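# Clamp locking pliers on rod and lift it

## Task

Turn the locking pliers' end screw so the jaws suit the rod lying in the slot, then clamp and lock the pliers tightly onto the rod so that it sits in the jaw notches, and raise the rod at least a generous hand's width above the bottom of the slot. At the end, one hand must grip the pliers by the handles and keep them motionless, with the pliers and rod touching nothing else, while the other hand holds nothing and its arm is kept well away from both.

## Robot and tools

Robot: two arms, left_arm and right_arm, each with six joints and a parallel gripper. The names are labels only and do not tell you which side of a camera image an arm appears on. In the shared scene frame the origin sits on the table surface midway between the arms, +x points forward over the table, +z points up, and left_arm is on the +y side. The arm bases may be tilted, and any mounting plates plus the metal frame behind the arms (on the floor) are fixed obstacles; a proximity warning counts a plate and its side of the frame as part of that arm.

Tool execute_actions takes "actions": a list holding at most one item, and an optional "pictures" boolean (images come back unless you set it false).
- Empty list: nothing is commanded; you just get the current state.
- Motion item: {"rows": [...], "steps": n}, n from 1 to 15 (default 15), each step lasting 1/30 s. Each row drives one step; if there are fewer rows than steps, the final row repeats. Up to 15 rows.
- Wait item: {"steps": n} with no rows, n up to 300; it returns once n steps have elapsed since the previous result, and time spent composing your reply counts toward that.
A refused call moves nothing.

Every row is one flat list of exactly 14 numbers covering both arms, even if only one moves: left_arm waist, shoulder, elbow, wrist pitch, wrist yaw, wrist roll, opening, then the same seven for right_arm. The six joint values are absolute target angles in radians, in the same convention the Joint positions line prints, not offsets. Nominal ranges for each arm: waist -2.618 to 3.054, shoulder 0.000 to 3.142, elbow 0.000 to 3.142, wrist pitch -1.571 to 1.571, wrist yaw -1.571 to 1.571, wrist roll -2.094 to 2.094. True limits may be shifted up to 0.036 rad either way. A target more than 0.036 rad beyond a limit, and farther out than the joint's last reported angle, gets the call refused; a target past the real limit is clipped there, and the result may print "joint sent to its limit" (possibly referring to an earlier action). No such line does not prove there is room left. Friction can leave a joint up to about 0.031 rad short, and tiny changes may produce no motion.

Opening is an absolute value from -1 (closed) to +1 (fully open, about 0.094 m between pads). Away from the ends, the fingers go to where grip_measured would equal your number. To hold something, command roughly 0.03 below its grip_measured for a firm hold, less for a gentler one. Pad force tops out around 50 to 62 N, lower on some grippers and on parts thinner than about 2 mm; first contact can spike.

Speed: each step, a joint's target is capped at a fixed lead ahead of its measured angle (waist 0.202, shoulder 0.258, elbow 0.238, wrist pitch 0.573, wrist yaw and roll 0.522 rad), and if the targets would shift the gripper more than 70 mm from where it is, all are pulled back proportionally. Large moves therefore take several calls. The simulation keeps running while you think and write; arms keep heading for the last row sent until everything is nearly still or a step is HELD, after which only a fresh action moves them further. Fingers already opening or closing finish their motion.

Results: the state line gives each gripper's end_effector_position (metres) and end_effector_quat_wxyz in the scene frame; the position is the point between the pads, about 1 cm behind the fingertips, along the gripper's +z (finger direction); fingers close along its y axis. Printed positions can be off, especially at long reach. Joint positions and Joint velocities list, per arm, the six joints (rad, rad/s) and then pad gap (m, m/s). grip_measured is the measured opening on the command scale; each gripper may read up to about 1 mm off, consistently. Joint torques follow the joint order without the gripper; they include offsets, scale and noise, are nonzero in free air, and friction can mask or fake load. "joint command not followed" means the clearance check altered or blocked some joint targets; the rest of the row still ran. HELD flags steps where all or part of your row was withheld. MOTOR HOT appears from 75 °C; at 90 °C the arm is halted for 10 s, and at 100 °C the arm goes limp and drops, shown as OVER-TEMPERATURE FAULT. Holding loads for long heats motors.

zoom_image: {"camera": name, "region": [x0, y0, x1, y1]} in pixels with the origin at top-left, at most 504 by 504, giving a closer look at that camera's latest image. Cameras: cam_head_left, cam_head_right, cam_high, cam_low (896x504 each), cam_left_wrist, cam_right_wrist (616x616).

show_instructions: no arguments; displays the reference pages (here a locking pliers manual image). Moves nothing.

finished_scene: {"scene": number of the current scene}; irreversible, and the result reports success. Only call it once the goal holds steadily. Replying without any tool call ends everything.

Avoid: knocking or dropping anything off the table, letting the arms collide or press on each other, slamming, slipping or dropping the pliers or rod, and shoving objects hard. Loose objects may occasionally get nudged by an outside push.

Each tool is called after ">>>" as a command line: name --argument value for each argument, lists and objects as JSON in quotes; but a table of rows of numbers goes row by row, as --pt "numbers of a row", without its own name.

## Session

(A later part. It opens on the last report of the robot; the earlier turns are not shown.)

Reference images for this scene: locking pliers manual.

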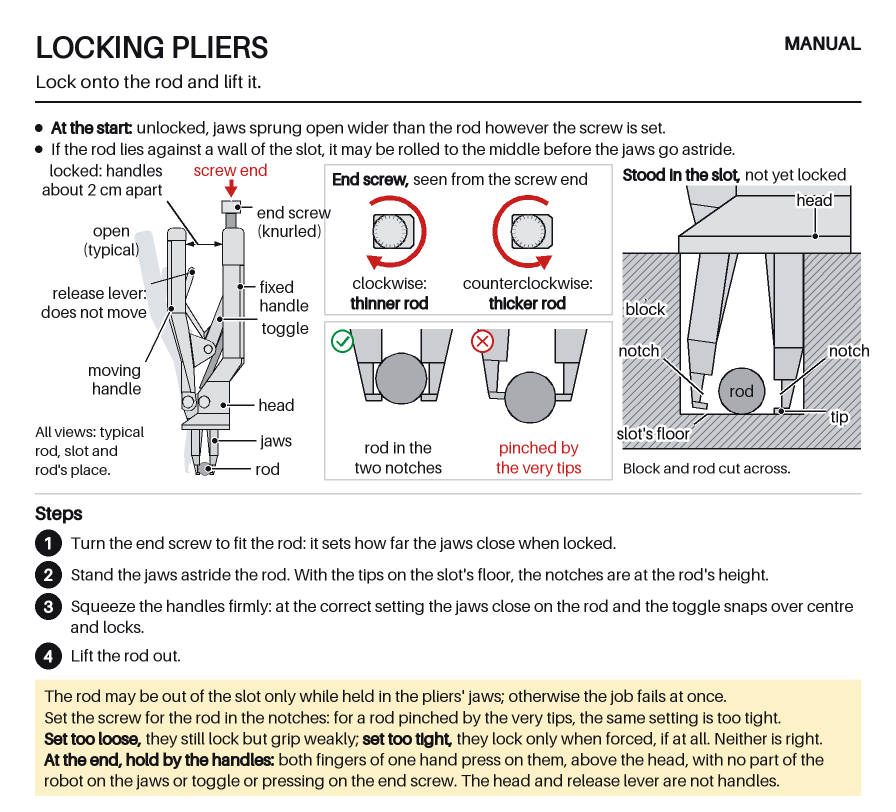

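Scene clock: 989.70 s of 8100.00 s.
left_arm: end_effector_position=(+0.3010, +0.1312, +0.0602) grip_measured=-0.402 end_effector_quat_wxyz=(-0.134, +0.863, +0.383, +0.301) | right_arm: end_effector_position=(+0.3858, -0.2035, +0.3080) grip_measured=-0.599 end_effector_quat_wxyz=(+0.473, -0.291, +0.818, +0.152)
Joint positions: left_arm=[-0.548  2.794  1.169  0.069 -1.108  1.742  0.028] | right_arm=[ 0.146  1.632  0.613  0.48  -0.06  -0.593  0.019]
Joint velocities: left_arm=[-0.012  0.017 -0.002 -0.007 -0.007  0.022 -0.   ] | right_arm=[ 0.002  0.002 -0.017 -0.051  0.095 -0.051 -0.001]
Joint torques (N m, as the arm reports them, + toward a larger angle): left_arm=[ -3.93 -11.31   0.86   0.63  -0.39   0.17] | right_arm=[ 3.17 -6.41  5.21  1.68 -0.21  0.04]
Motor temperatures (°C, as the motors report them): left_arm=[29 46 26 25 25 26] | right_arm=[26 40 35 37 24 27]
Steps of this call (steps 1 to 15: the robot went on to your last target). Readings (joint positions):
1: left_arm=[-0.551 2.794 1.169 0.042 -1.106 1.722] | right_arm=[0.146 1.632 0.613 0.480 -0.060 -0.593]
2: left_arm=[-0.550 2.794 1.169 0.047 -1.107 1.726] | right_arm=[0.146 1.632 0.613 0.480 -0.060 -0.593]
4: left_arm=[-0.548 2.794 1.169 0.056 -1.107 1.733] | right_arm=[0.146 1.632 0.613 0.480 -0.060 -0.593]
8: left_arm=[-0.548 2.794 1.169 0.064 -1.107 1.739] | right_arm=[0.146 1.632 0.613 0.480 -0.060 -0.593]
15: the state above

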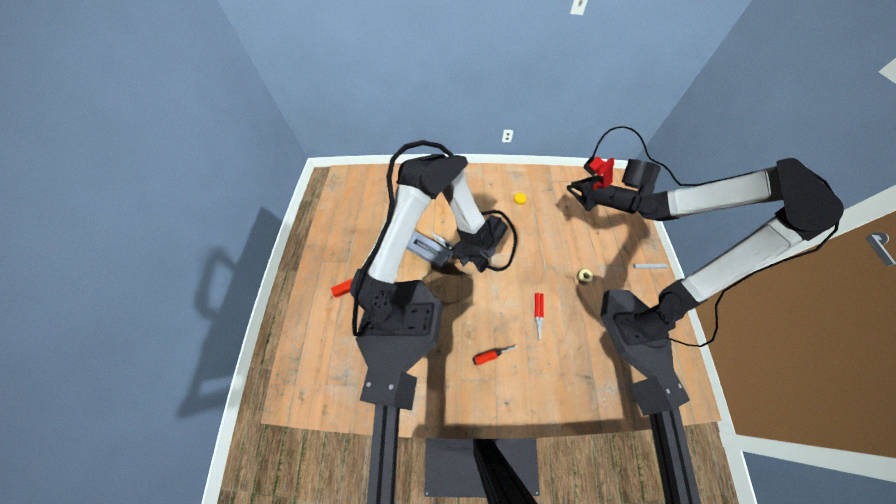

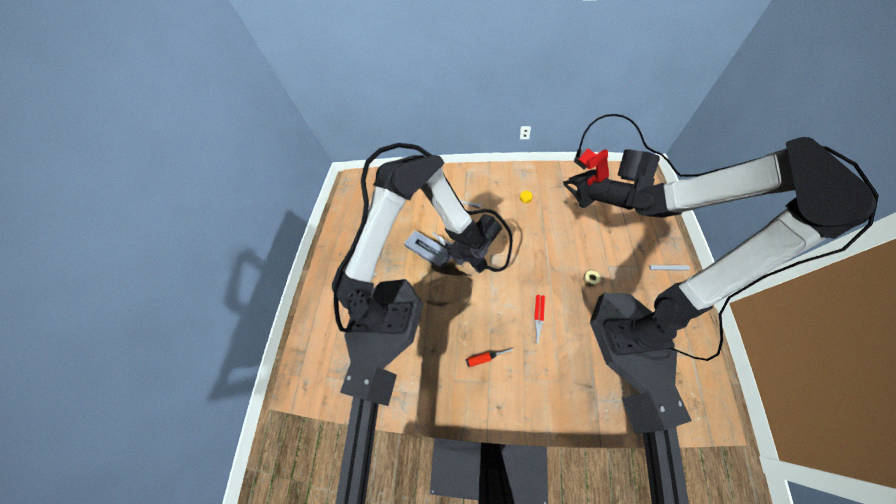

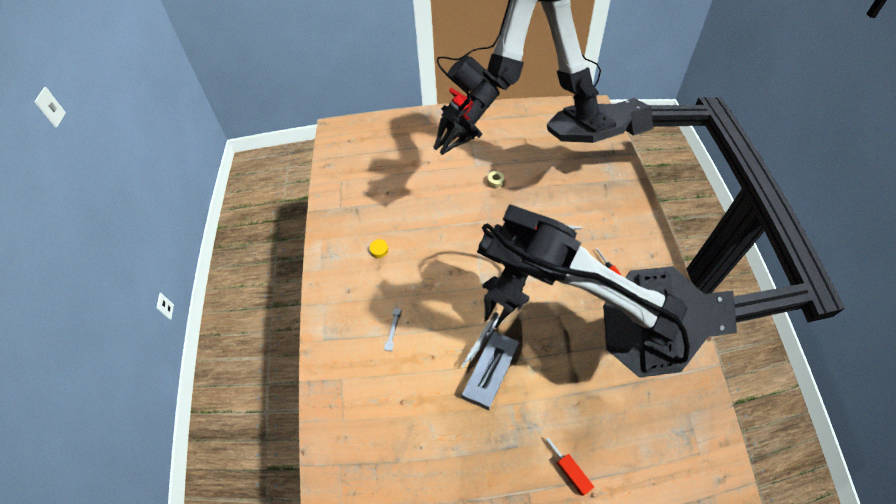

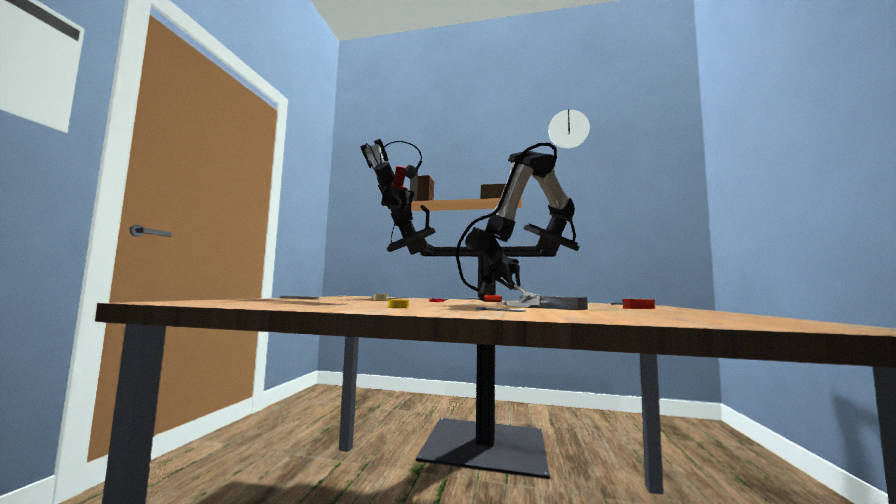

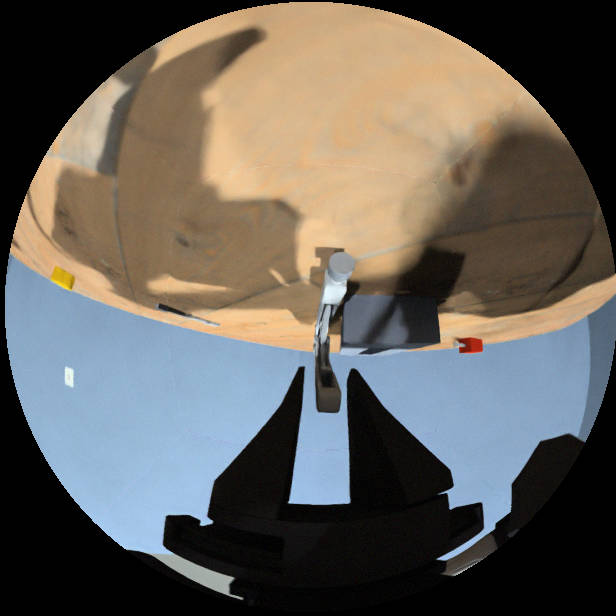

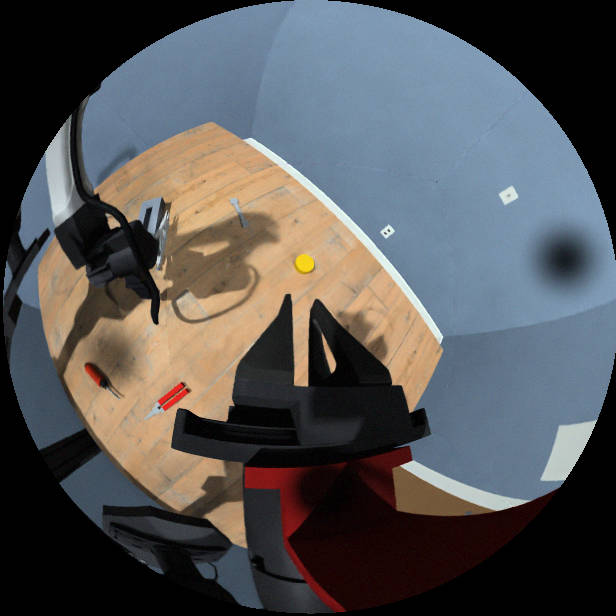

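Handle end is between the fingers. Close.

>>> execute_actions --actions '[{"rows":[[-0.534,2.812,1.15,0.08,-1.115,1.75,-0.45,0.15,1.64,0.6,0.455,-0.05,-0.6,-0.6],[-0.534,2.812,1.15,0.08,-1.115,1.75,-0.5,0.15,1.64,0.6,0.455,-0.05,-0.6,-0.6],[-0.534,2.812,1.15,0.08,-1.115,1.75,-0.54,0.15,1.64,0.6,0.455,-0.05,-0.6,-0.6],[-0.534,2.812,1.15,0.08,-1.115,1.75,-0.58,0.15,1.64,0.6,0.455,-0.05,-0.6,-0.6],[-0.534,2.812,1.15,0.08,-1.115,1.75,-0.61,0.15,1.64,0.6,0.455,-0.05,-0.6,-0.6],[-0.534,2.812,1.15,0.08,-1.115,1.75,-0.64,0.15,1.64,0.6,0.455,-0.05,-0.6,-0.6],[-0.534,2.812,1.15,0.08,-1.115,1.75,-0.66,0.15,1.64,0.6,0.455,-0.05,-0.6,-0.6],[-0.534,2.812,1.15,0.08,-1.115,1.75,-0.68,0.15,1.64,0.6,0.455,-0.05,-0.6,-0.6],[-0.534,2.812,1.15,0.08,-1.115,1.75,-0.70,0.15,1.64,0.6,0.455,-0.05,-0.6,-0.6],[-0.534,2.812,1.15,0.08,-1.115,1.75,-0.72,0.15,1.64,0.6,0.455,-0.05,-0.6,-0.6],[-0.534,2.812,1.15,0.08,-1.115,1.75,-0.735,0.15,1.64,0.6,0.455,-0.05,-0.6,-0.6],[-0.534,2.812,1.15,0.08,-1.115,1.75,-0.75,0.15,1.64,0.6,0.455,-0.05,-0.6,-0.6],[-0.534,2.812,1.15,0.08,-1.115,1.75,-0.765,0.15,1.64,0.6,0.455,-0.05,-0.6,-0.6],[-0.534,2.812,1.15,0.08,-1.115,1.75,-0.78,0.15,1.64,0.6,0.455,-0.05,-0.6,-0.6]]}]' --pictures false

>>> execute_actions --actions '[{"steps":8}]'

Scene clock: 1001.63 s of 8100.00 s.
left_arm: end_effector_position=(+0.3013, +0.1311, +0.0602) grip_measured=-0.763 end_effector_quat_wxyz=(-0.134, +0.863, +0.382, +0.301) | right_arm: end_effector_position=(+0.3858, -0.2035, +0.3080) grip_measured=-0.599 end_effector_quat_wxyz=(+0.473, -0.291, +0.818, +0.152)
Joint positions: left_arm=[-0.548  2.794  1.169  0.071 -1.108  1.744  0.011] | right_arm=[ 0.146  1.632  0.613  0.48  -0.06  -0.593  0.019]
Joint velocities: left_arm=[ 0.007 -0.002  0.012  0.022  0.051 -0.051 -0.001] | right_arm=[-0.007 -0.002 -0.002 -0.037  0.007 -0.007 -0.   ]
Joint torques (N m, as the arm reports them, + toward a larger angle): left_arm=[ -3.96 -11.33   0.83   0.62  -0.39   0.16] | right_arm=[ 3.33 -6.28  5.    1.66 -0.25  0.01]
Motor temperatures (°C, as the motors report them): left_arm=[29 45 26 25 25 26] | right_arm=[26 40 35 37 24 27]
Steps of this call (steps 1 to 15: the robot went on to your last target; steps 16 to 343: nothing new was sent; steps 344 to 358: all 15 steps of this action). Readings (joint positions):
344: left_arm=[-0.548 2.794 1.169 0.070 -1.108 1.743] | right_arm=[0.146 1.632 0.613 0.480 -0.060 -0.593]
345: left_arm=[-0.548 2.794 1.169 0.070 -1.108 1.743] | right_arm=[0.146 1.632 0.613 0.480 -0.060 -0.593]
347: left_arm=[-0.548 2.794 1.169 0.070 -1.108 1.743] | right_arm=[0.146 1.632 0.613 0.480 -0.060 -0.593]
351: left_arm=[-0.548 2.794 1.169 0.070 -1.108 1.744] | right_arm=[0.146 1.632 0.613 0.480 -0.060 -0.593]
358: the state above

Scene clock: 1001.90 s of 8100.00 s.
left_arm: end_effector_position=(+0.3013, +0.1311, +0.0602) grip_measured=-0.763 end_effector_quat_wxyz=(-0.134, +0.863, +0.382, +0.301) | right_arm: end_effector_position=(+0.3858, -0.2035, +0.3080) grip_measured=-0.599 end_effector_quat_wxyz=(+0.473, -0.291, +0.818, +0.152)
Joint positions: left_arm=[-0.548  2.794  1.169  0.071 -1.108  1.744  0.011] | right_arm=[ 0.146  1.632  0.613  0.48  -0.06  -0.593  0.019]
Joint velocities: left_arm=[ 0.007 -0.002  0.022  0.007  0.007  0.022 -0.001] | right_arm=[-0.012  0.012  0.012 -0.037 -0.022 -0.007  0.   ]
Joint torques (N m, as the arm reports them, + toward a larger angle): left_arm=[ -3.97 -11.31   0.83   0.62  -0.38   0.16] | right_arm=[ 3.09 -6.2   5.36  1.62 -0.24 -0.03]
Motor temperatures (°C, as the motors report them): left_arm=[29 45 26 25 25 26] | right_arm=[26 40 35 37 24 27]
Steps of this call (steps 1 to 8: the robot went on to your last target). Readings (joint positions):
1: left_arm=[-0.548 2.794 1.169 0.071 -1.108 1.744] | right_arm=[0.146 1.632 0.613 0.480 -0.060 -0.593]
2: left_arm=[-0.548 2.794 1.169 0.071 -1.108 1.744] | right_arm=[0.146 1.632 0.613 0.480 -0.060 -0.593]
4: left_arm=[-0.548 2.794 1.169 0.071 -1.108 1.744] | right_arm=[0.146 1.632 0.613 0.480 -0.060 -0.593]
8: the state above

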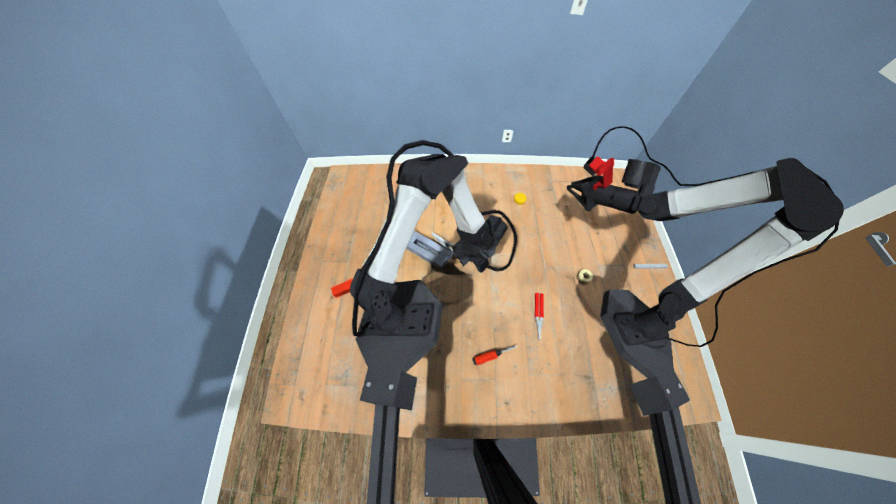

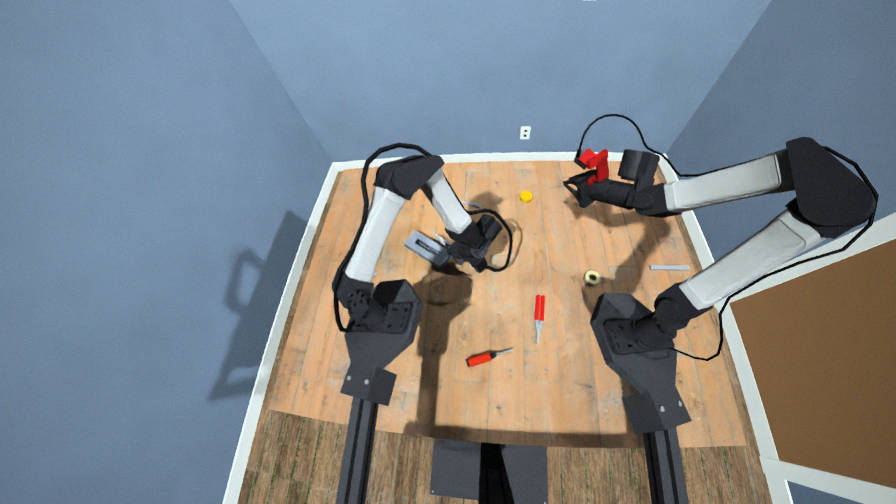

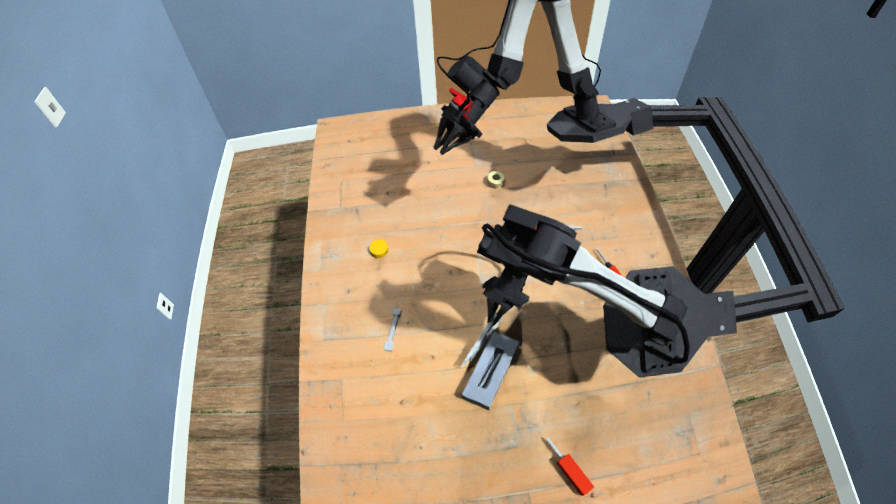

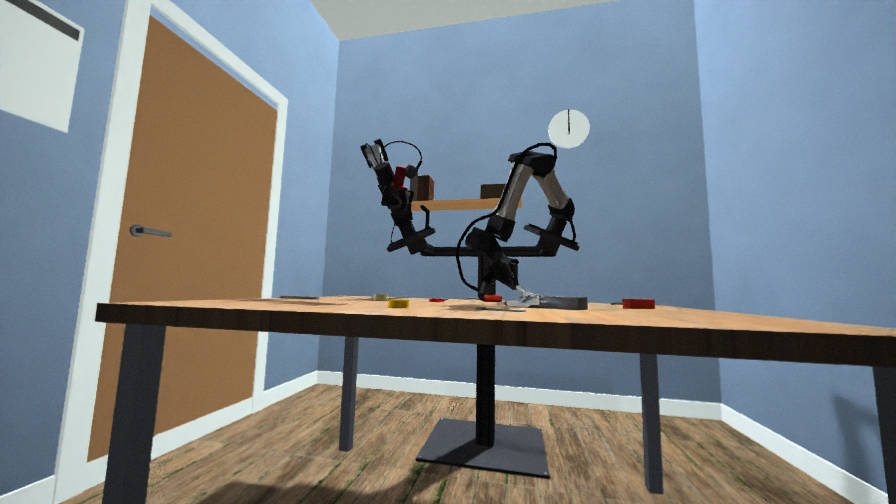

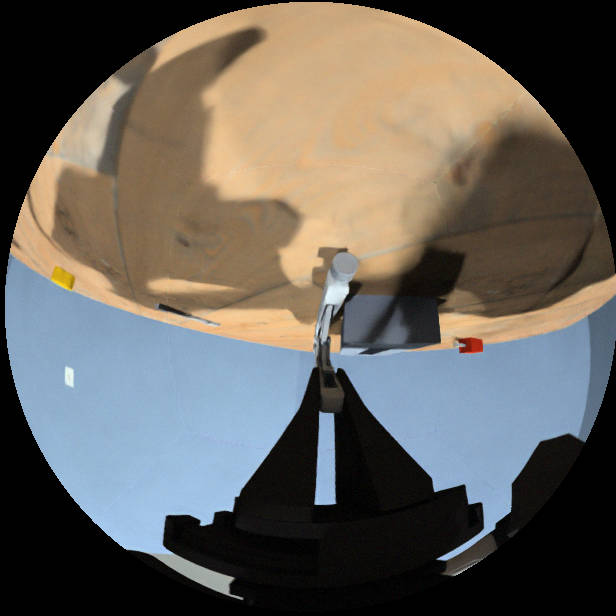

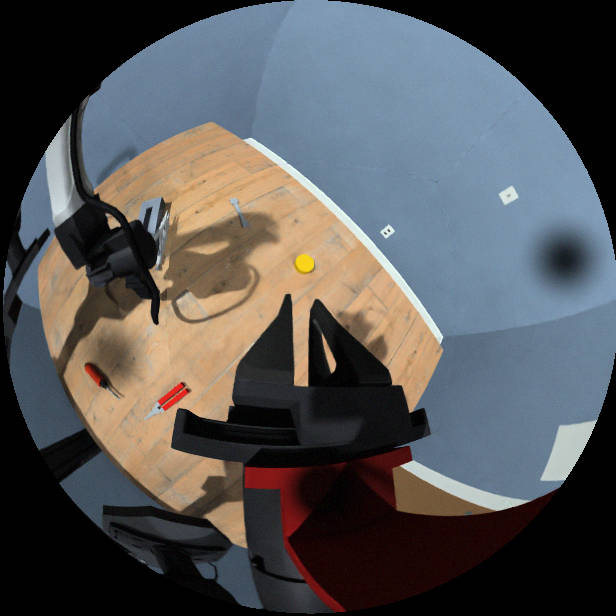

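>>> execute_actions --actions '[{"rows":[[-0.548,2.794,1.169,0.07,-1.108,1.745,-0.79,0.15,1.64,0.6,0.455,-0.05,-0.6,-0.6],[-0.548,2.78,1.169,0.06,-1.108,1.745,-0.8,0.15,1.64,0.6,0.455,-0.05,-0.6,-0.6],[-0.548,2.77,1.169,0.05,-1.108,1.745,-0.8,0.15,1.64,0.6,0.455,-0.05,-0.6,-0.6],[-0.548,2.76,1.169,0.04,-1.108,1.745,-0.8,0.15,1.64,0.6,0.455,-0.05,-0.6,-0.6],[-0.548,2.75,1.169,0.03,-1.108,1.745,-0.8,0.15,1.64,0.6,0.455,-0.05,-0.6,-0.6],[-0.548,2.74,1.169,0.02,-1.108,1.745,-0.8,0.15,1.64,0.6,0.455,-0.05,-0.6,-0.6],[-0.548,2.73,1.169,0.01,-1.108,1.745,-0.8,0.15,1.64,0.6,0.455,-0.05,-0.6,-0.6],[-0.548,2.715,1.169,-0.005,-1.108,1.745,-0.8,0.15,1.64,0.6,0.455,-0.05,-0.6,-0.6],[-0.548,2.70,1.169,-0.02,-1.108,1.745,-0.8,0.15,1.64,0.6,0.455,-0.05,-0.6,-0.6],[-0.548,2.685,1.169,-0.035,-1.108,1.745,-0.8,0.15,1.64,0.6,0.455,-0.05,-0.6,-0.6],[-0.548,2.67,1.169,-0.05,-1.108,1.745,-0.8,0.15,1.64,0.6,0.455,-0.05,-0.6,-0.6],[-0.548,2.655,1.169,-0.065,-1.108,1.745,-0.8,0.15,1.64,0.6,0.455,-0.05,-0.6,-0.6],[-0.548,2.64,1.169,-0.08,-1.108,1.745,-0.8,0.15,1.64,0.6,0.455,-0.05,-0.6,-0.6],[-0.548,2.63,1.169,-0.09,-1.108,1.745,-0.8,0.15,1.64,0.6,0.455,-0.05,-0.6,-0.6],[-0.548,2.62,1.169,-0.10,-1.108,1.745,-0.8,0.15,1.64,0.6,0.455,-0.05,-0.6,-0.6]]}]' --pictures false

>>> execute_actions --actions '[{"steps":12}]'

Scene clock: 1023.60 s of 8100.00 s.
left_arm: end_effector_position=(+0.3283, +0.1325, +0.1005) grip_measured=-0.767 end_effector_quat_wxyz=(-0.119, +0.861, +0.394, +0.300) | right_arm: end_effector_position=(+0.3858, -0.2035, +0.3080) grip_measured=-0.599 end_effector_quat_wxyz=(+0.473, -0.291, +0.818, +0.152)
Joint positions: left_arm=[-0.548  2.65   1.169 -0.039 -1.091  1.744  0.011] | right_arm=[ 0.146  1.632  0.613  0.48  -0.06  -0.593  0.019]
Joint velocities: left_arm=[ 0.007 -0.413 -0.012 -0.3   -0.051 -0.037  0.   ] | right_arm=[-0.022  0.007  0.002 -0.037 -0.007  0.022  0.   ]
Joint torques (N m, as the arm reports them, + toward a larger angle): left_arm=[ -5.16 -13.71   3.41   0.39  -0.47   0.1 ] | right_arm=[ 3.28 -6.19  5.15  1.66 -0.25  0.01]
Motor temperatures (°C, as the motors report them): left_arm=[28 45 26 25 25 26] | right_arm=[26 40 35 37 24 27]
Steps of this call (steps 1 to 15: the robot went on to your last target; steps 16 to 636: nothing new was sent; steps 637 to 651: all 15 steps of this action). Readings (joint positions):
637: left_arm=[-0.548 2.794 1.169 0.071 -1.108 1.744] | right_arm=[0.146 1.632 0.613 0.480 -0.060 -0.593]
638: left_arm=[-0.548 2.794 1.169 0.071 -1.108 1.744] | right_arm=[0.146 1.632 0.613 0.480 -0.060 -0.593]
640: left_arm=[-0.548 2.789 1.169 0.065 -1.104 1.744] | right_arm=[0.146 1.632 0.613 0.480 -0.060 -0.593]
644: left_arm=[-0.548 2.757 1.169 0.037 -1.094 1.744] | right_arm=[0.146 1.632 0.613 0.480 -0.060 -0.593]
651: the state above

Scene clock: 1024.00 s of 8100.00 s.
left_arm: end_effector_position=(+0.3302, +0.1358, +0.1085) grip_measured=-0.767 end_effector_quat_wxyz=(-0.124, +0.863, +0.388, +0.297) | right_arm: end_effector_position=(+0.3858, -0.2035, +0.3080) grip_measured=-0.599 end_effector_quat_wxyz=(+0.473, -0.291, +0.818, +0.152)
Joint positions: left_arm=[-0.548  2.622  1.169 -0.085 -1.091  1.744  0.011] | right_arm=[ 0.146  1.632  0.613  0.48  -0.06  -0.593  0.019]
Joint velocities: left_arm=[-0.022  0.017 -0.007  0.022  0.022 -0.081  0.   ] | right_arm=[-0.007 -0.017 -0.007  0.022 -0.007  0.037  0.001]
Joint torques (N m, as the arm reports them, + toward a larger angle): left_arm=[ -5.16 -13.33   3.59   0.41  -0.47   0.1 ] | right_arm=[ 3.22 -6.2   5.18  1.65 -0.2  -0.01]
Motor temperatures (°C, as the motors report them): left_arm=[28 45 26 25 25 26] | right_arm=[26 40 35 37 24 27]
Steps of this call (steps 1 to 12: the robot went on to your last target). Readings (joint positions):
1: left_arm=[-0.548 2.638 1.169 -0.047 -1.091 1.744] | right_arm=[0.146 1.632 0.613 0.480 -0.060 -0.593]
2: left_arm=[-0.548 2.629 1.169 -0.053 -1.091 1.744] | right_arm=[0.146 1.632 0.613 0.480 -0.060 -0.593]
4: left_arm=[-0.548 2.622 1.169 -0.060 -1.091 1.744] | right_arm=[0.146 1.632 0.613 0.480 -0.060 -0.593]
8: left_arm=[-0.548 2.622 1.169 -0.078 -1.091 1.744] | right_arm=[0.146 1.632 0.613 0.480 -0.060 -0.593]
12: the state above

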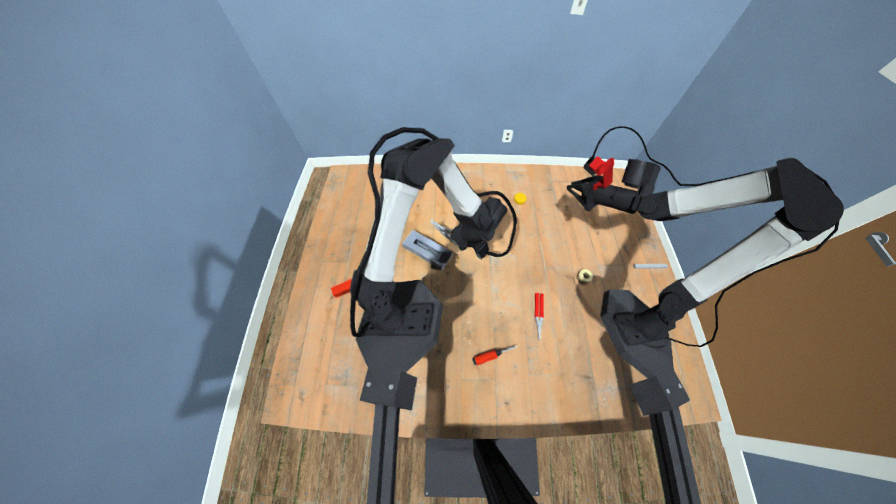

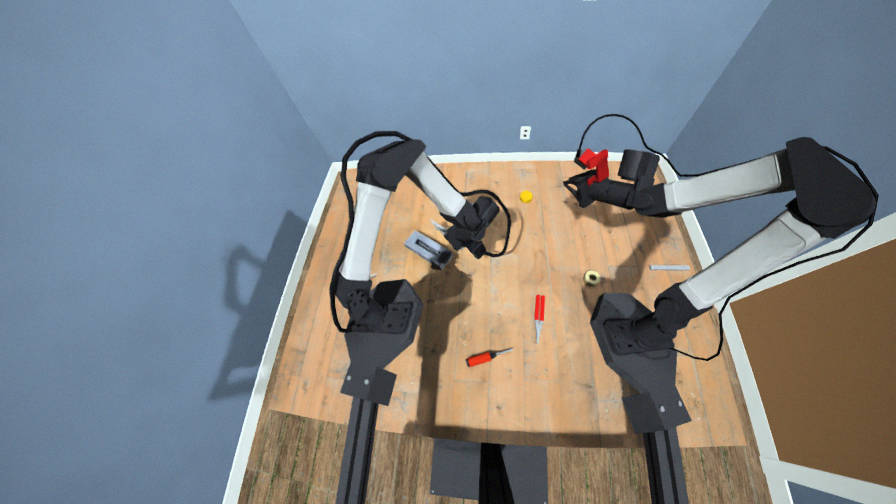

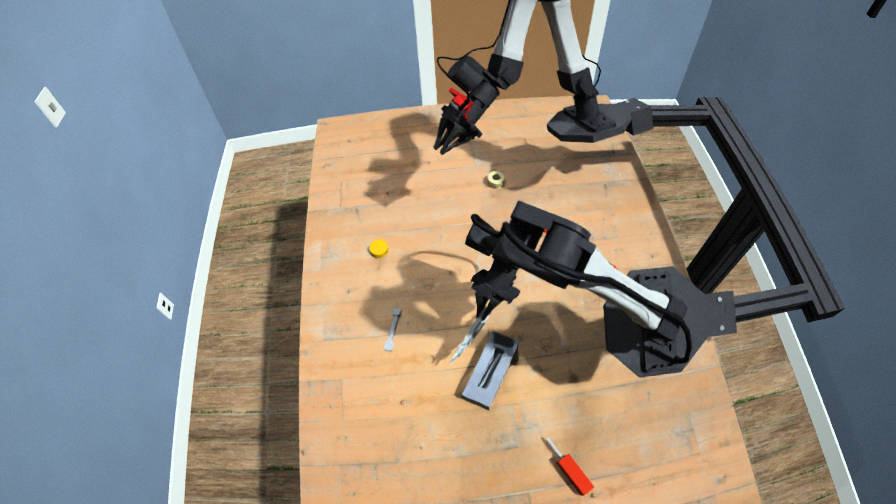

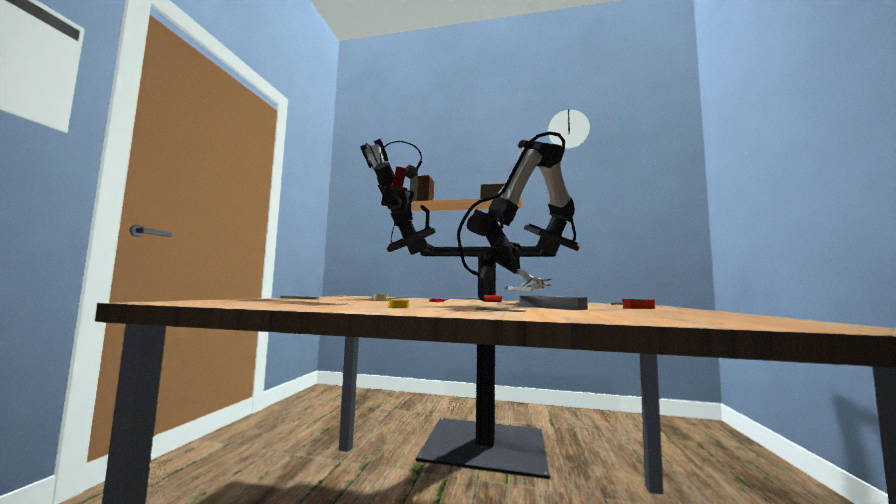

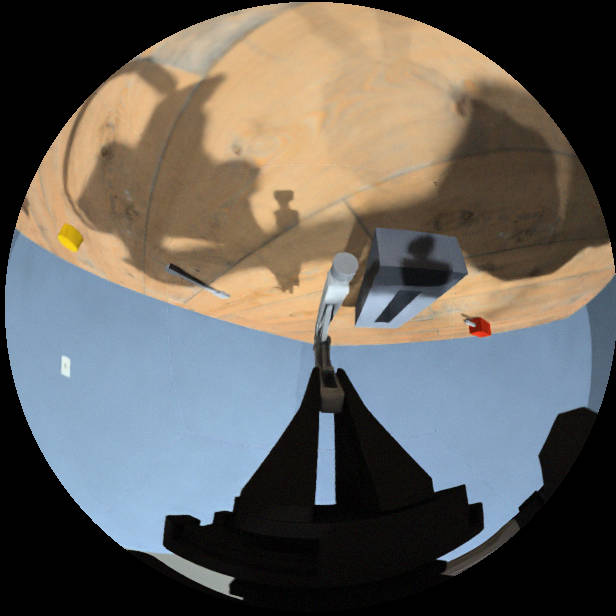

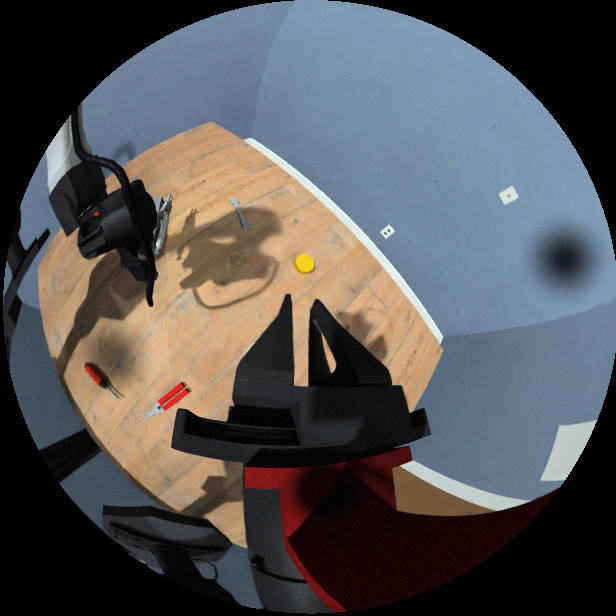

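>>> execute_actions --actions '[{"rows":[[-0.548,2.60,1.165,-0.11,-1.09,1.74,-0.8,0.15,1.64,0.6,0.455,-0.05,-0.6,-0.6],[-0.545,2.57,1.16,-0.13,-1.08,1.735,-0.8,0.15,1.64,0.6,0.455,-0.05,-0.6,-0.6],[-0.54,2.54,1.15,-0.15,-1.07,1.73,-0.8,0.15,1.64,0.6,0.455,-0.05,-0.6,-0.6],[-0.535,2.51,1.14,-0.17,-1.06,1.72,-0.8,0.15,1.64,0.6,0.455,-0.05,-0.6,-0.6],[-0.53,2.48,1.13,-0.19,-1.05,1.71,-0.8,0.15,1.64,0.6,0.455,-0.05,-0.6,-0.6],[-0.52,2.45,1.12,-0.21,-1.035,1.70,-0.8,0.15,1.64,0.6,0.455,-0.05,-0.6,-0.6],[-0.51,2.42,1.11,-0.23,-1.02,1.69,-0.8,0.15,1.64,0.6,0.455,-0.05,-0.6,-0.6],[-0.50,2.39,1.10,-0.25,-1.0,1.68,-0.8,0.15,1.64,0.6,0.455,-0.05,-0.6,-0.6],[-0.49,2.36,1.09,-0.27,-0.98,1.67,-0.8,0.15,1.64,0.6,0.455,-0.05,-0.6,-0.6],[-0.48,2.33,1.08,-0.28,-0.96,1.66,-0.8,0.15,1.64,0.6,0.455,-0.05,-0.6,-0.6],[-0.47,2.30,1.07,-0.29,-0.94,1.65,-0.8,0.15,1.64,0.6,0.455,-0.05,-0.6,-0.6],[-0.46,2.27,1.06,-0.30,-0.92,1.64,-0.8,0.15,1.64,0.6,0.455,-0.05,-0.6,-0.6],[-0.45,2.24,1.05,-0.31,-0.90,1.63,-0.8,0.15,1.64,0.6,0.455,-0.05,-0.6,-0.6],[-0.44,2.21,1.04,-0.32,-0.88,1.62,-0.8,0.15,1.64,0.6,0.455,-0.05,-0.6,-0.6],[-0.43,2.18,1.03,-0.32,-0.86,1.61,-0.8,0.15,1.64,0.6,0.455,-0.05,-0.6,-0.6]]}]' --pictures false

>>> execute_actions --actions '[{"rows":[[-0.415,2.15,1.015,-0.31,-0.83,1.59,-0.8,0.15,1.64,0.6,0.455,-0.05,-0.6,-0.6],[-0.40,2.12,1.0,-0.30,-0.80,1.575,-0.8,0.15,1.64,0.6,0.455,-0.05,-0.6,-0.6],[-0.385,2.09,0.985,-0.29,-0.77,1.56,-0.8,0.15,1.64,0.6,0.455,-0.05,-0.6,-0.6],[-0.37,2.06,0.97,-0.28,-0.74,1.545,-0.8,0.15,1.64,0.6,0.455,-0.05,-0.6,-0.6],[-0.355,2.03,0.955,-0.27,-0.71,1.53,-0.8,0.15,1.64,0.6,0.455,-0.05,-0.6,-0.6],[-0.34,2.0,0.94,-0.26,-0.68,1.515,-0.8,0.15,1.64,0.6,0.455,-0.05,-0.6,-0.6],[-0.325,1.97,0.92,-0.24,-0.65,1.50,-0.8,0.15,1.64,0.6,0.455,-0.05,-0.6,-0.6],[-0.31,1.94,0.90,-0.22,-0.62,1.485,-0.8,0.15,1.64,0.6,0.455,-0.05,-0.6,-0.6],[-0.295,1.91,0.88,-0.20,-0.59,1.47,-0.8,0.15,1.64,0.6,0.455,-0.05,-0.6,-0.6],[-0.28,1.88,0.86,-0.18,-0.56,1.455,-0.8,0.15,1.64,0.6,0.455,-0.05,-0.6,-0.6],[-0.265,1.85,0.84,-0.16,-0.53,1.44,-0.8,0.15,1.64,0.6,0.455,-0.05,-0.6,-0.6],[-0.25,1.82,0.82,-0.14,-0.50,1.425,-0.8,0.15,1.64,0.6,0.455,-0.05,-0.6,-0.6],[-0.235,1.79,0.80,-0.12,-0.47,1.41,-0.8,0.15,1.64,0.6,0.455,-0.05,-0.6,-0.6],[-0.22,1.76,0.78,-0.10,-0.44,1.395,-0.8,0.15,1.64,0.6,0.455,-0.05,-0.6,-0.6],[-0.205,1.73,0.76,-0.07,-0.41,1.38,-0.8,0.15,1.64,0.6,0.455,-0.05,-0.6,-0.6]]}]' --pictures false

>>> execute_actions --actions '[{"rows":[[-0.185,1.70,0.74,-0.04,-0.38,1.36,-0.8,0.15,1.64,0.6,0.455,-0.05,-0.6,-0.6],[-0.165,1.68,0.72,-0.01,-0.35,1.34,-0.8,0.15,1.64,0.6,0.455,-0.05,-0.6,-0.6],[-0.145,1.66,0.70,0.02,-0.32,1.32,-0.8,0.15,1.64,0.6,0.455,-0.05,-0.6,-0.6],[-0.125,1.64,0.68,0.05,-0.29,1.30,-0.8,0.15,1.64,0.6,0.455,-0.05,-0.6,-0.6],[-0.105,1.63,0.66,0.08,-0.26,1.28,-0.8,0.15,1.64,0.6,0.455,-0.05,-0.6,-0.6],[-0.085,1.62,0.64,0.11,-0.23,1.26,-0.8,0.15,1.64,0.6,0.455,-0.05,-0.6,-0.6],[-0.065,1.62,0.62,0.14,-0.20,1.24,-0.8,0.15,1.64,0.6,0.455,-0.05,-0.6,-0.6],[-0.045,1.62,0.60,0.17,-0.17,1.22,-0.8,0.15,1.64,0.6,0.455,-0.05,-0.6,-0.6],[-0.025,1.62,0.58,0.20,-0.14,1.20,-0.8,0.15,1.64,0.6,0.455,-0.05,-0.6,-0.6],[-0.005,1.62,0.56,0.23,-0.11,1.18,-0.8,0.15,1.64,0.6,0.455,-0.05,-0.6,-0.6],[0.015,1.62,0.54,0.26,-0.08,1.16,-0.8,0.15,1.64,0.6,0.455,-0.05,-0.6,-0.6],[0.035,1.62,0.52,0.29,-0.05,1.14,-0.8,0.15,1.64,0.6,0.455,-0.05,-0.6,-0.6],[0.055,1.62,0.50,0.32,-0.02,1.12,-0.8,0.15,1.64,0.6,0.455,-0.05,-0.6,-0.6],[0.075,1.62,0.48,0.35,0.01,1.10,-0.8,0.15,1.64,0.6,0.455,-0.05,-0.6,-0.6],[0.095,1.62,0.46,0.38,0.04,1.08,-0.8,0.15,1.64,0.6,0.455,-0.05,-0.6,-0.6]]}]' --pictures false

>>> execute_actions --actions '[{"rows":[[0.11,1.62,0.44,0.41,0.07,1.06,-0.8,0.15,1.64,0.6,0.455,-0.05,-0.6,-0.6],[0.13,1.62,0.42,0.44,0.10,1.04,-0.8,0.15,1.64,0.6,0.455,-0.05,-0.6,-0.6],[0.15,1.62,0.40,0.47,0.13,1.02,-0.8,0.15,1.64,0.6,0.455,-0.05,-0.6,-0.6],[0.17,1.62,0.38,0.50,0.16,1.0,-0.8,0.15,1.64,0.6,0.455,-0.05,-0.6,-0.6],[0.19,1.62,0.36,0.53,0.19,0.985,-0.8,0.15,1.64,0.6,0.455,-0.05,-0.6,-0.6],[0.21,1.62,0.34,0.56,0.22,0.97,-0.8,0.15,1.64,0.6,0.455,-0.05,-0.6,-0.6],[0.23,1.625,0.32,0.59,0.25,0.955,-0.8,0.15,1.64,0.6,0.455,-0.05,-0.6,-0.6],[0.25,1.63,0.30,0.62,0.28,0.94,-0.8,0.15,1.64,0.6,0.455,-0.05,-0.6,-0.6],[0.265,1.635,0.28,0.65,0.31,0.925,-0.8,0.15,1.64,0.6,0.455,-0.05,-0.6,-0.6],[0.28,1.64,0.26,0.68,0.34,0.91,-0.8,0.15,1.64,0.6,0.455,-0.05,-0.6,-0.6],[0.29,1.645,0.24,0.71,0.36,0.9,-0.8,0.15,1.64,0.6,0.455,-0.05,-0.6,-0.6],[0.30,1.65,0.22,0.735,0.38,0.893,-0.8,0.15,1.64,0.6,0.455,-0.05,-0.6,-0.6],[0.31,1.655,0.205,0.735,0.38,0.893,-0.8,0.15,1.64,0.6,0.455,-0.05,-0.6,-0.6],[0.315,1.66,0.19,0.735,0.38,0.893,-0.8,0.15,1.64,0.6,0.455,-0.05,-0.6,-0.6],[0.32,1.665,0.18,0.735,0.38,0.893,-0.8,0.15,1.64,0.6,0.455,-0.05,-0.6,-0.6]]}]' --pictures false

>>> execute_actions --actions '[{"steps":20}]'

Scene clock: 1060.73 s of 8100.00 s.
left_arm: end_effector_position=(+0.3578, +0.1820, +0.1812) grip_measured=-0.767 end_effector_quat_wxyz=(-0.058, +0.834, +0.493, +0.242) | right_arm: end_effector_position=(+0.3858, -0.2035, +0.3080) grip_measured=-0.599 end_effector_quat_wxyz=(+0.473, -0.291, +0.818, +0.152)
Joint positions: left_arm=[-0.457  2.237  1.069 -0.26  -0.928  1.656  0.011] | right_arm=[ 0.146  1.632  0.613  0.48  -0.06  -0.593  0.019]
Joint velocities: left_arm=[ 0.305 -0.828 -0.335 -0.227  0.505 -0.315  0.001] | right_arm=[-0.007 -0.002  0.012 -0.051 -0.022 -0.095 -0.   ]
Joint torques (N m, as the arm reports them, + toward a larger angle): left_arm=[ -4.33 -12.73   3.26   0.53  -0.3    0.04] | right_arm=[ 3.23 -6.17  5.13  1.67 -0.25  0.02]
Motor temperatures (°C, as the motors report them): left_arm=[29 46 26 25 25 26] | right_arm=[26 40 36 37 24 27]
Steps of this call (steps 1 to 30: the robot went on to your last target; steps 31 to 1087: nothing new was sent; steps 1088 to 1102: all 15 steps of this action). Readings (joint positions):
1088: left_arm=[-0.548 2.621 1.169 -0.090 -1.089 1.744] | right_arm=[0.146 1.632 0.613 0.480 -0.060 -0.593]
1089: left_arm=[-0.548 2.616 1.169 -0.096 -1.083 1.744] | right_arm=[0.146 1.632 0.613 0.480 -0.060 -0.593]
1091: left_arm=[-0.548 2.588 1.161 -0.118 -1.066 1.740] | right_arm=[0.146 1.632 0.613 0.480 -0.060 -0.593]
1095: left_arm=[-0.536 2.463 1.130 -0.176 -1.028 1.717] | right_arm=[0.146 1.632 0.613 0.480 -0.060 -0.593]
1102: the state above
After step 1087, the last 169 steps of your reply time or wait did not run and took no scene time. You can wait again.

Scene clock: 1061.23 s of 8100.00 s.
left_arm: end_effector_position=(+0.3500, +0.2388, +0.2170) grip_measured=-0.766 end_effector_quat_wxyz=(+0.113, +0.701, +0.694, +0.123) | right_arm: end_effector_position=(+0.3858, -0.2035, +0.3080) grip_measured=-0.599 end_effector_quat_wxyz=(+0.473, -0.291, +0.818, +0.152)
Joint positions: left_arm=[-0.24   1.794  0.81  -0.171 -0.536  1.448  0.011] | right_arm=[ 0.146  1.632  0.613  0.48  -0.06  -0.593  0.019]
Joint velocities: left_arm=[ 0.403 -0.842 -0.608  0.52   0.872 -0.374 -0.001] | right_arm=[-0.012 -0.012  0.007 -0.007  0.022 -0.037  0.   ]
Joint torques (N m, as the arm reports them, + toward a larger angle): left_arm=[ -3.19 -10.66   4.46   1.21   0.07   0.03] | right_arm=[ 3.21 -6.09  5.12  1.67 -0.22  0.01]
Motor temperatures (°C, as the motors report them): left_arm=[29 46 26 25 25 26] | right_arm=[26 40 36 37 24 27]
Steps of this call (steps 1 to 15: all 15 steps of this action). Readings (joint positions):
1: left_arm=[-0.446 2.208 1.057 -0.268 -0.909 1.645] | right_arm=[0.146 1.632 0.613 0.480 -0.060 -0.593]
2: left_arm=[-0.434 2.180 1.043 -0.273 -0.888 1.633] | right_arm=[0.146 1.632 0.613 0.480 -0.060 -0.593]
4: left_arm=[-0.408 2.122 1.014 -0.275 -0.839 1.607] | right_arm=[0.146 1.632 0.613 0.480 -0.060 -0.593]
8: left_arm=[-0.346 2.003 0.950 -0.265 -0.733 1.551] | right_arm=[0.146 1.632 0.613 0.480 -0.060 -0.593]
15: the state above

Scene clock: 1061.73 s of 8100.00 s.
left_arm: end_effector_position=(+0.3356, +0.2699, +0.2008) grip_measured=-0.766 end_effector_quat_wxyz=(+0.283, +0.471, +0.836, +0.008) | right_arm: end_effector_position=(+0.3858, -0.2035, +0.3080) grip_measured=-0.599 end_effector_quat_wxyz=(+0.473, -0.291, +0.818, +0.152)
Joint positions: left_arm=[ 0.052  1.628  0.508  0.232 -0.103  1.17   0.011] | right_arm=[ 0.146  1.632  0.613  0.48  -0.06  -0.593  0.019]
Joint velocities: left_arm=[ 0.564 -0.002 -0.598  0.813  0.901 -0.579 -0.   ] | right_arm=[ 0.002  0.002  0.017  0.007 -0.007  0.037 -0.001]
Joint torques (N m, as the arm reports them, + toward a larger angle): left_arm=[-2.29 -8.9   3.75  1.62  0.39  0.07] | right_arm=[ 3.21 -6.21  5.13  1.65 -0.19  0.01]
Motor temperatures (°C, as the motors report them): left_arm=[29 46 26 25 25 26] | right_arm=[26 40 36 37 24 27]
Steps of this call (steps 1 to 15: all 15 steps of this action). Readings (joint positions):
1: left_arm=[-0.224 1.764 0.789 -0.152 -0.507 1.433] | right_arm=[0.146 1.632 0.613 0.480 -0.060 -0.593]
2: left_arm=[-0.208 1.736 0.769 -0.130 -0.478 1.416] | right_arm=[0.146 1.632 0.613 0.480 -0.060 -0.593]
4: left_arm=[-0.171 1.687 0.731 -0.080 -0.419 1.381] | right_arm=[0.146 1.632 0.613 0.480 -0.060 -0.593]
8: left_arm=[-0.089 1.631 0.656 0.037 -0.306 1.306] | right_arm=[0.146 1.632 0.613 0.480 -0.060 -0.593]
15: the state above

Scene clock: 1062.23 s of 8100.00 s.
left_arm: end_effector_position=(+0.2910, +0.2742, +0.1902) grip_measured=-0.766 end_effector_quat_wxyz=(+0.387, +0.287, +0.869, -0.112) | right_arm: end_effector_position=(+0.3858, -0.2035, +0.3080) grip_measured=-0.599 end_effector_quat_wxyz=(+0.473, -0.291, +0.818, +0.152)
Joint positions: left_arm=[0.3   1.642 0.22  0.65  0.297 0.928 0.011] | right_arm=[ 0.146  1.632  0.613  0.48  -0.06  -0.593  0.019]
Joint velocities: left_arm=[ 0.188  0.154 -0.408  0.447  0.359 -0.227 -0.   ] | right_arm=[-0.012 -0.012  0.007 -0.081 -0.037 -0.022 -0.001]
Joint torques (N m, as the arm reports them, + toward a larger angle): left_arm=[-1.56 -5.47  1.01  1.59  0.68  0.07] | right_arm=[ 3.25 -6.29  5.11  1.66 -0.22 -0.01]
Motor temperatures (°C, as the motors report them): left_arm=[29 46 26 25 25 26] | right_arm=[26 40 36 37 24 27]
Steps of this call (steps 1 to 15: all 15 steps of this action). Readings (joint positions):
1: left_arm=[0.071 1.628 0.488 0.259 -0.074 1.150] | right_arm=[0.146 1.632 0.613 0.480 -0.060 -0.593]
2: left_arm=[0.090 1.628 0.467 0.287 -0.045 1.130] | right_arm=[0.146 1.632 0.613 0.480 -0.060 -0.593]
4: left_arm=[0.128 1.628 0.427 0.345 0.014 1.090] | right_arm=[0.146 1.632 0.613 0.480 -0.060 -0.593]
8: left_arm=[0.207 1.628 0.349 0.465 0.132 1.018] | right_arm=[0.146 1.632 0.613 0.480 -0.060 -0.593]
15: the state above

Scene clock: 1062.90 s of 8100.00 s.
left_arm: end_effector_position=(+0.2867, +0.2675, +0.1940) grip_measured=-0.766 end_effector_quat_wxyz=(+0.402, +0.275, +0.863, -0.133) | right_arm: end_effector_position=(+0.3858, -0.2035, +0.3080) grip_measured=-0.599 end_effector_quat_wxyz=(+0.473, -0.291, +0.818, +0.152)
Joint positions: left_arm=[0.309 1.657 0.19  0.707 0.351 0.9   0.011] | right_arm=[ 0.146  1.632  0.613  0.48  -0.06  -0.593  0.019]
Joint velocities: left_arm=[ 0.007 -0.002 -0.017  0.007  0.007 -0.007  0.   ] | right_arm=[-0.002 -0.002  0.007  0.051 -0.051  0.066 -0.001]
Joint torques (N m, as the arm reports them, + toward a larger angle): left_arm=[-1.38 -5.87  1.11  1.68  0.72  0.07] | right_arm=[ 3.2  -6.27  5.18  1.68 -0.26  0.04]
Motor temperatures (°C, as the motors report them): left_arm=[29 46 26 25 25 26] | right_arm=[26 40 36 37 24 27]
Steps of this call (steps 1 to 20: the robot went on to your last target). Readings (joint positions):
1: left_arm=[0.305 1.647 0.208 0.660 0.308 0.922] | right_arm=[0.146 1.632 0.613 0.480 -0.060 -0.593]
2: left_arm=[0.308 1.652 0.199 0.666 0.316 0.917] | right_arm=[0.146 1.632 0.613 0.480 -0.060 -0.593]
4: left_arm=[0.309 1.656 0.191 0.671 0.329 0.911] | right_arm=[0.146 1.632 0.613 0.480 -0.060 -0.593]
8: left_arm=[0.309 1.657 0.190 0.691 0.343 0.904] | right_arm=[0.146 1.632 0.613 0.480 -0.060 -0.593]
20: the state above

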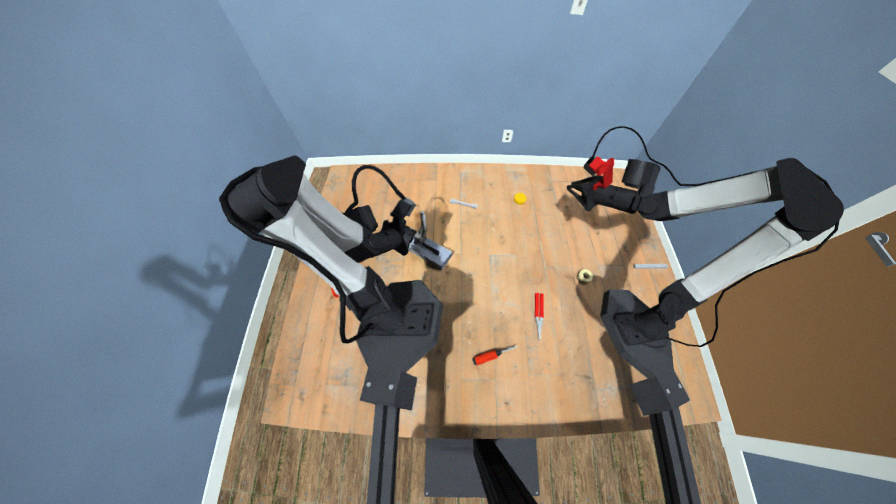

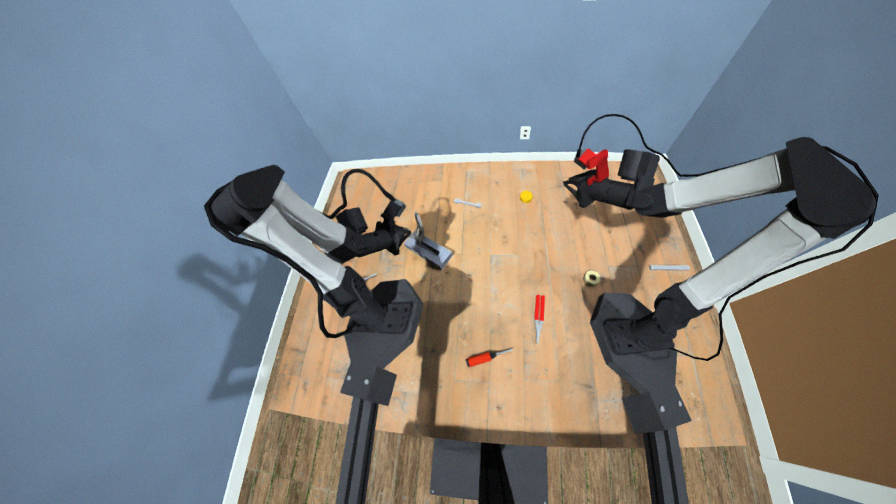

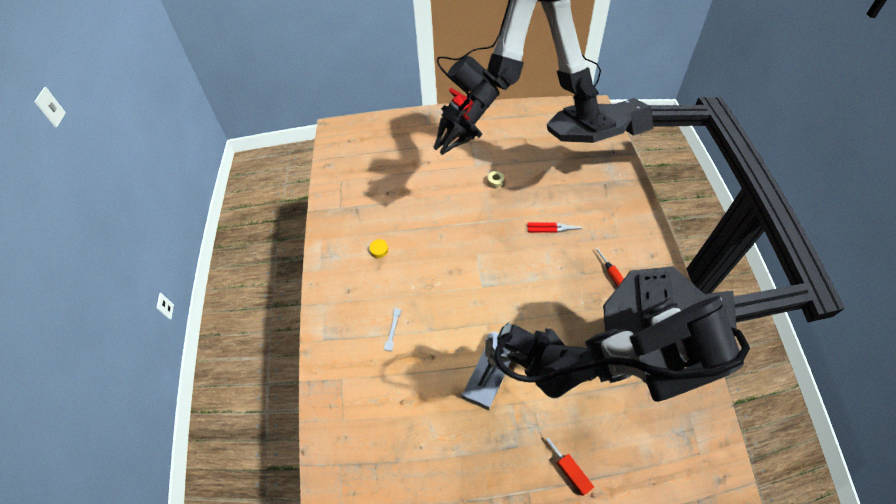

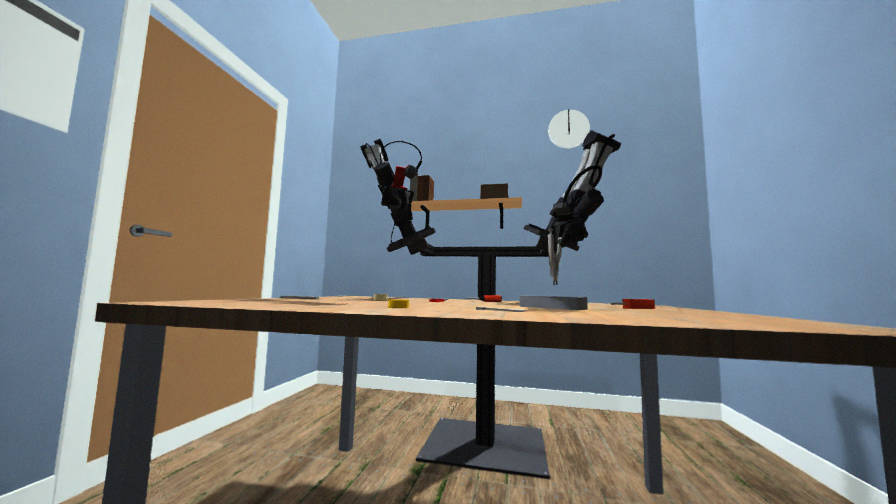

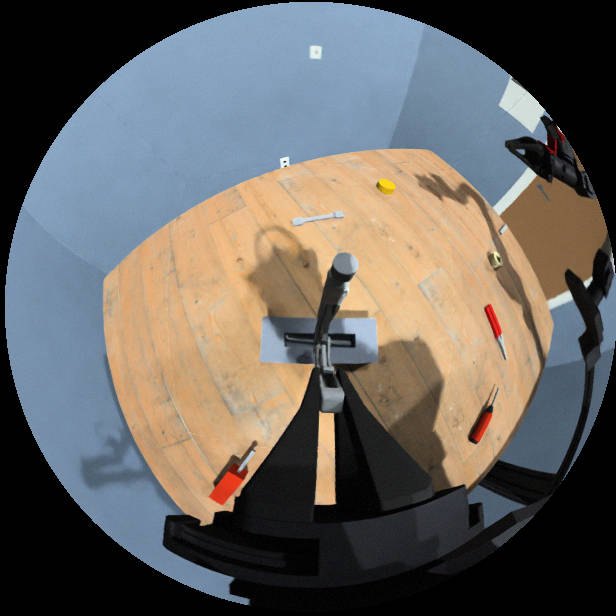

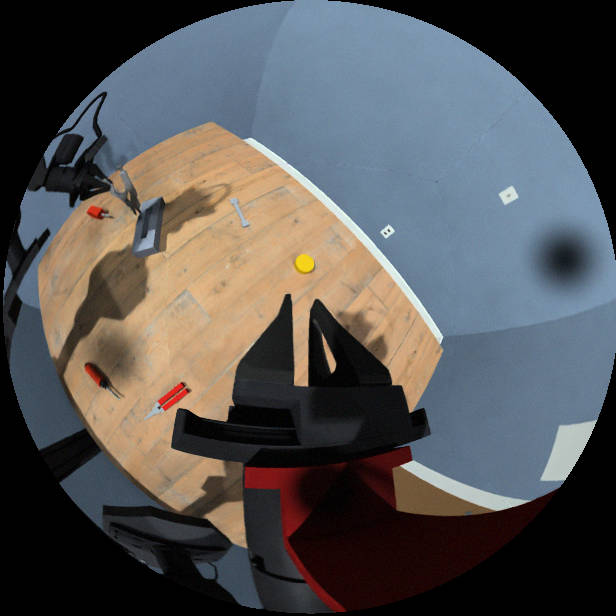

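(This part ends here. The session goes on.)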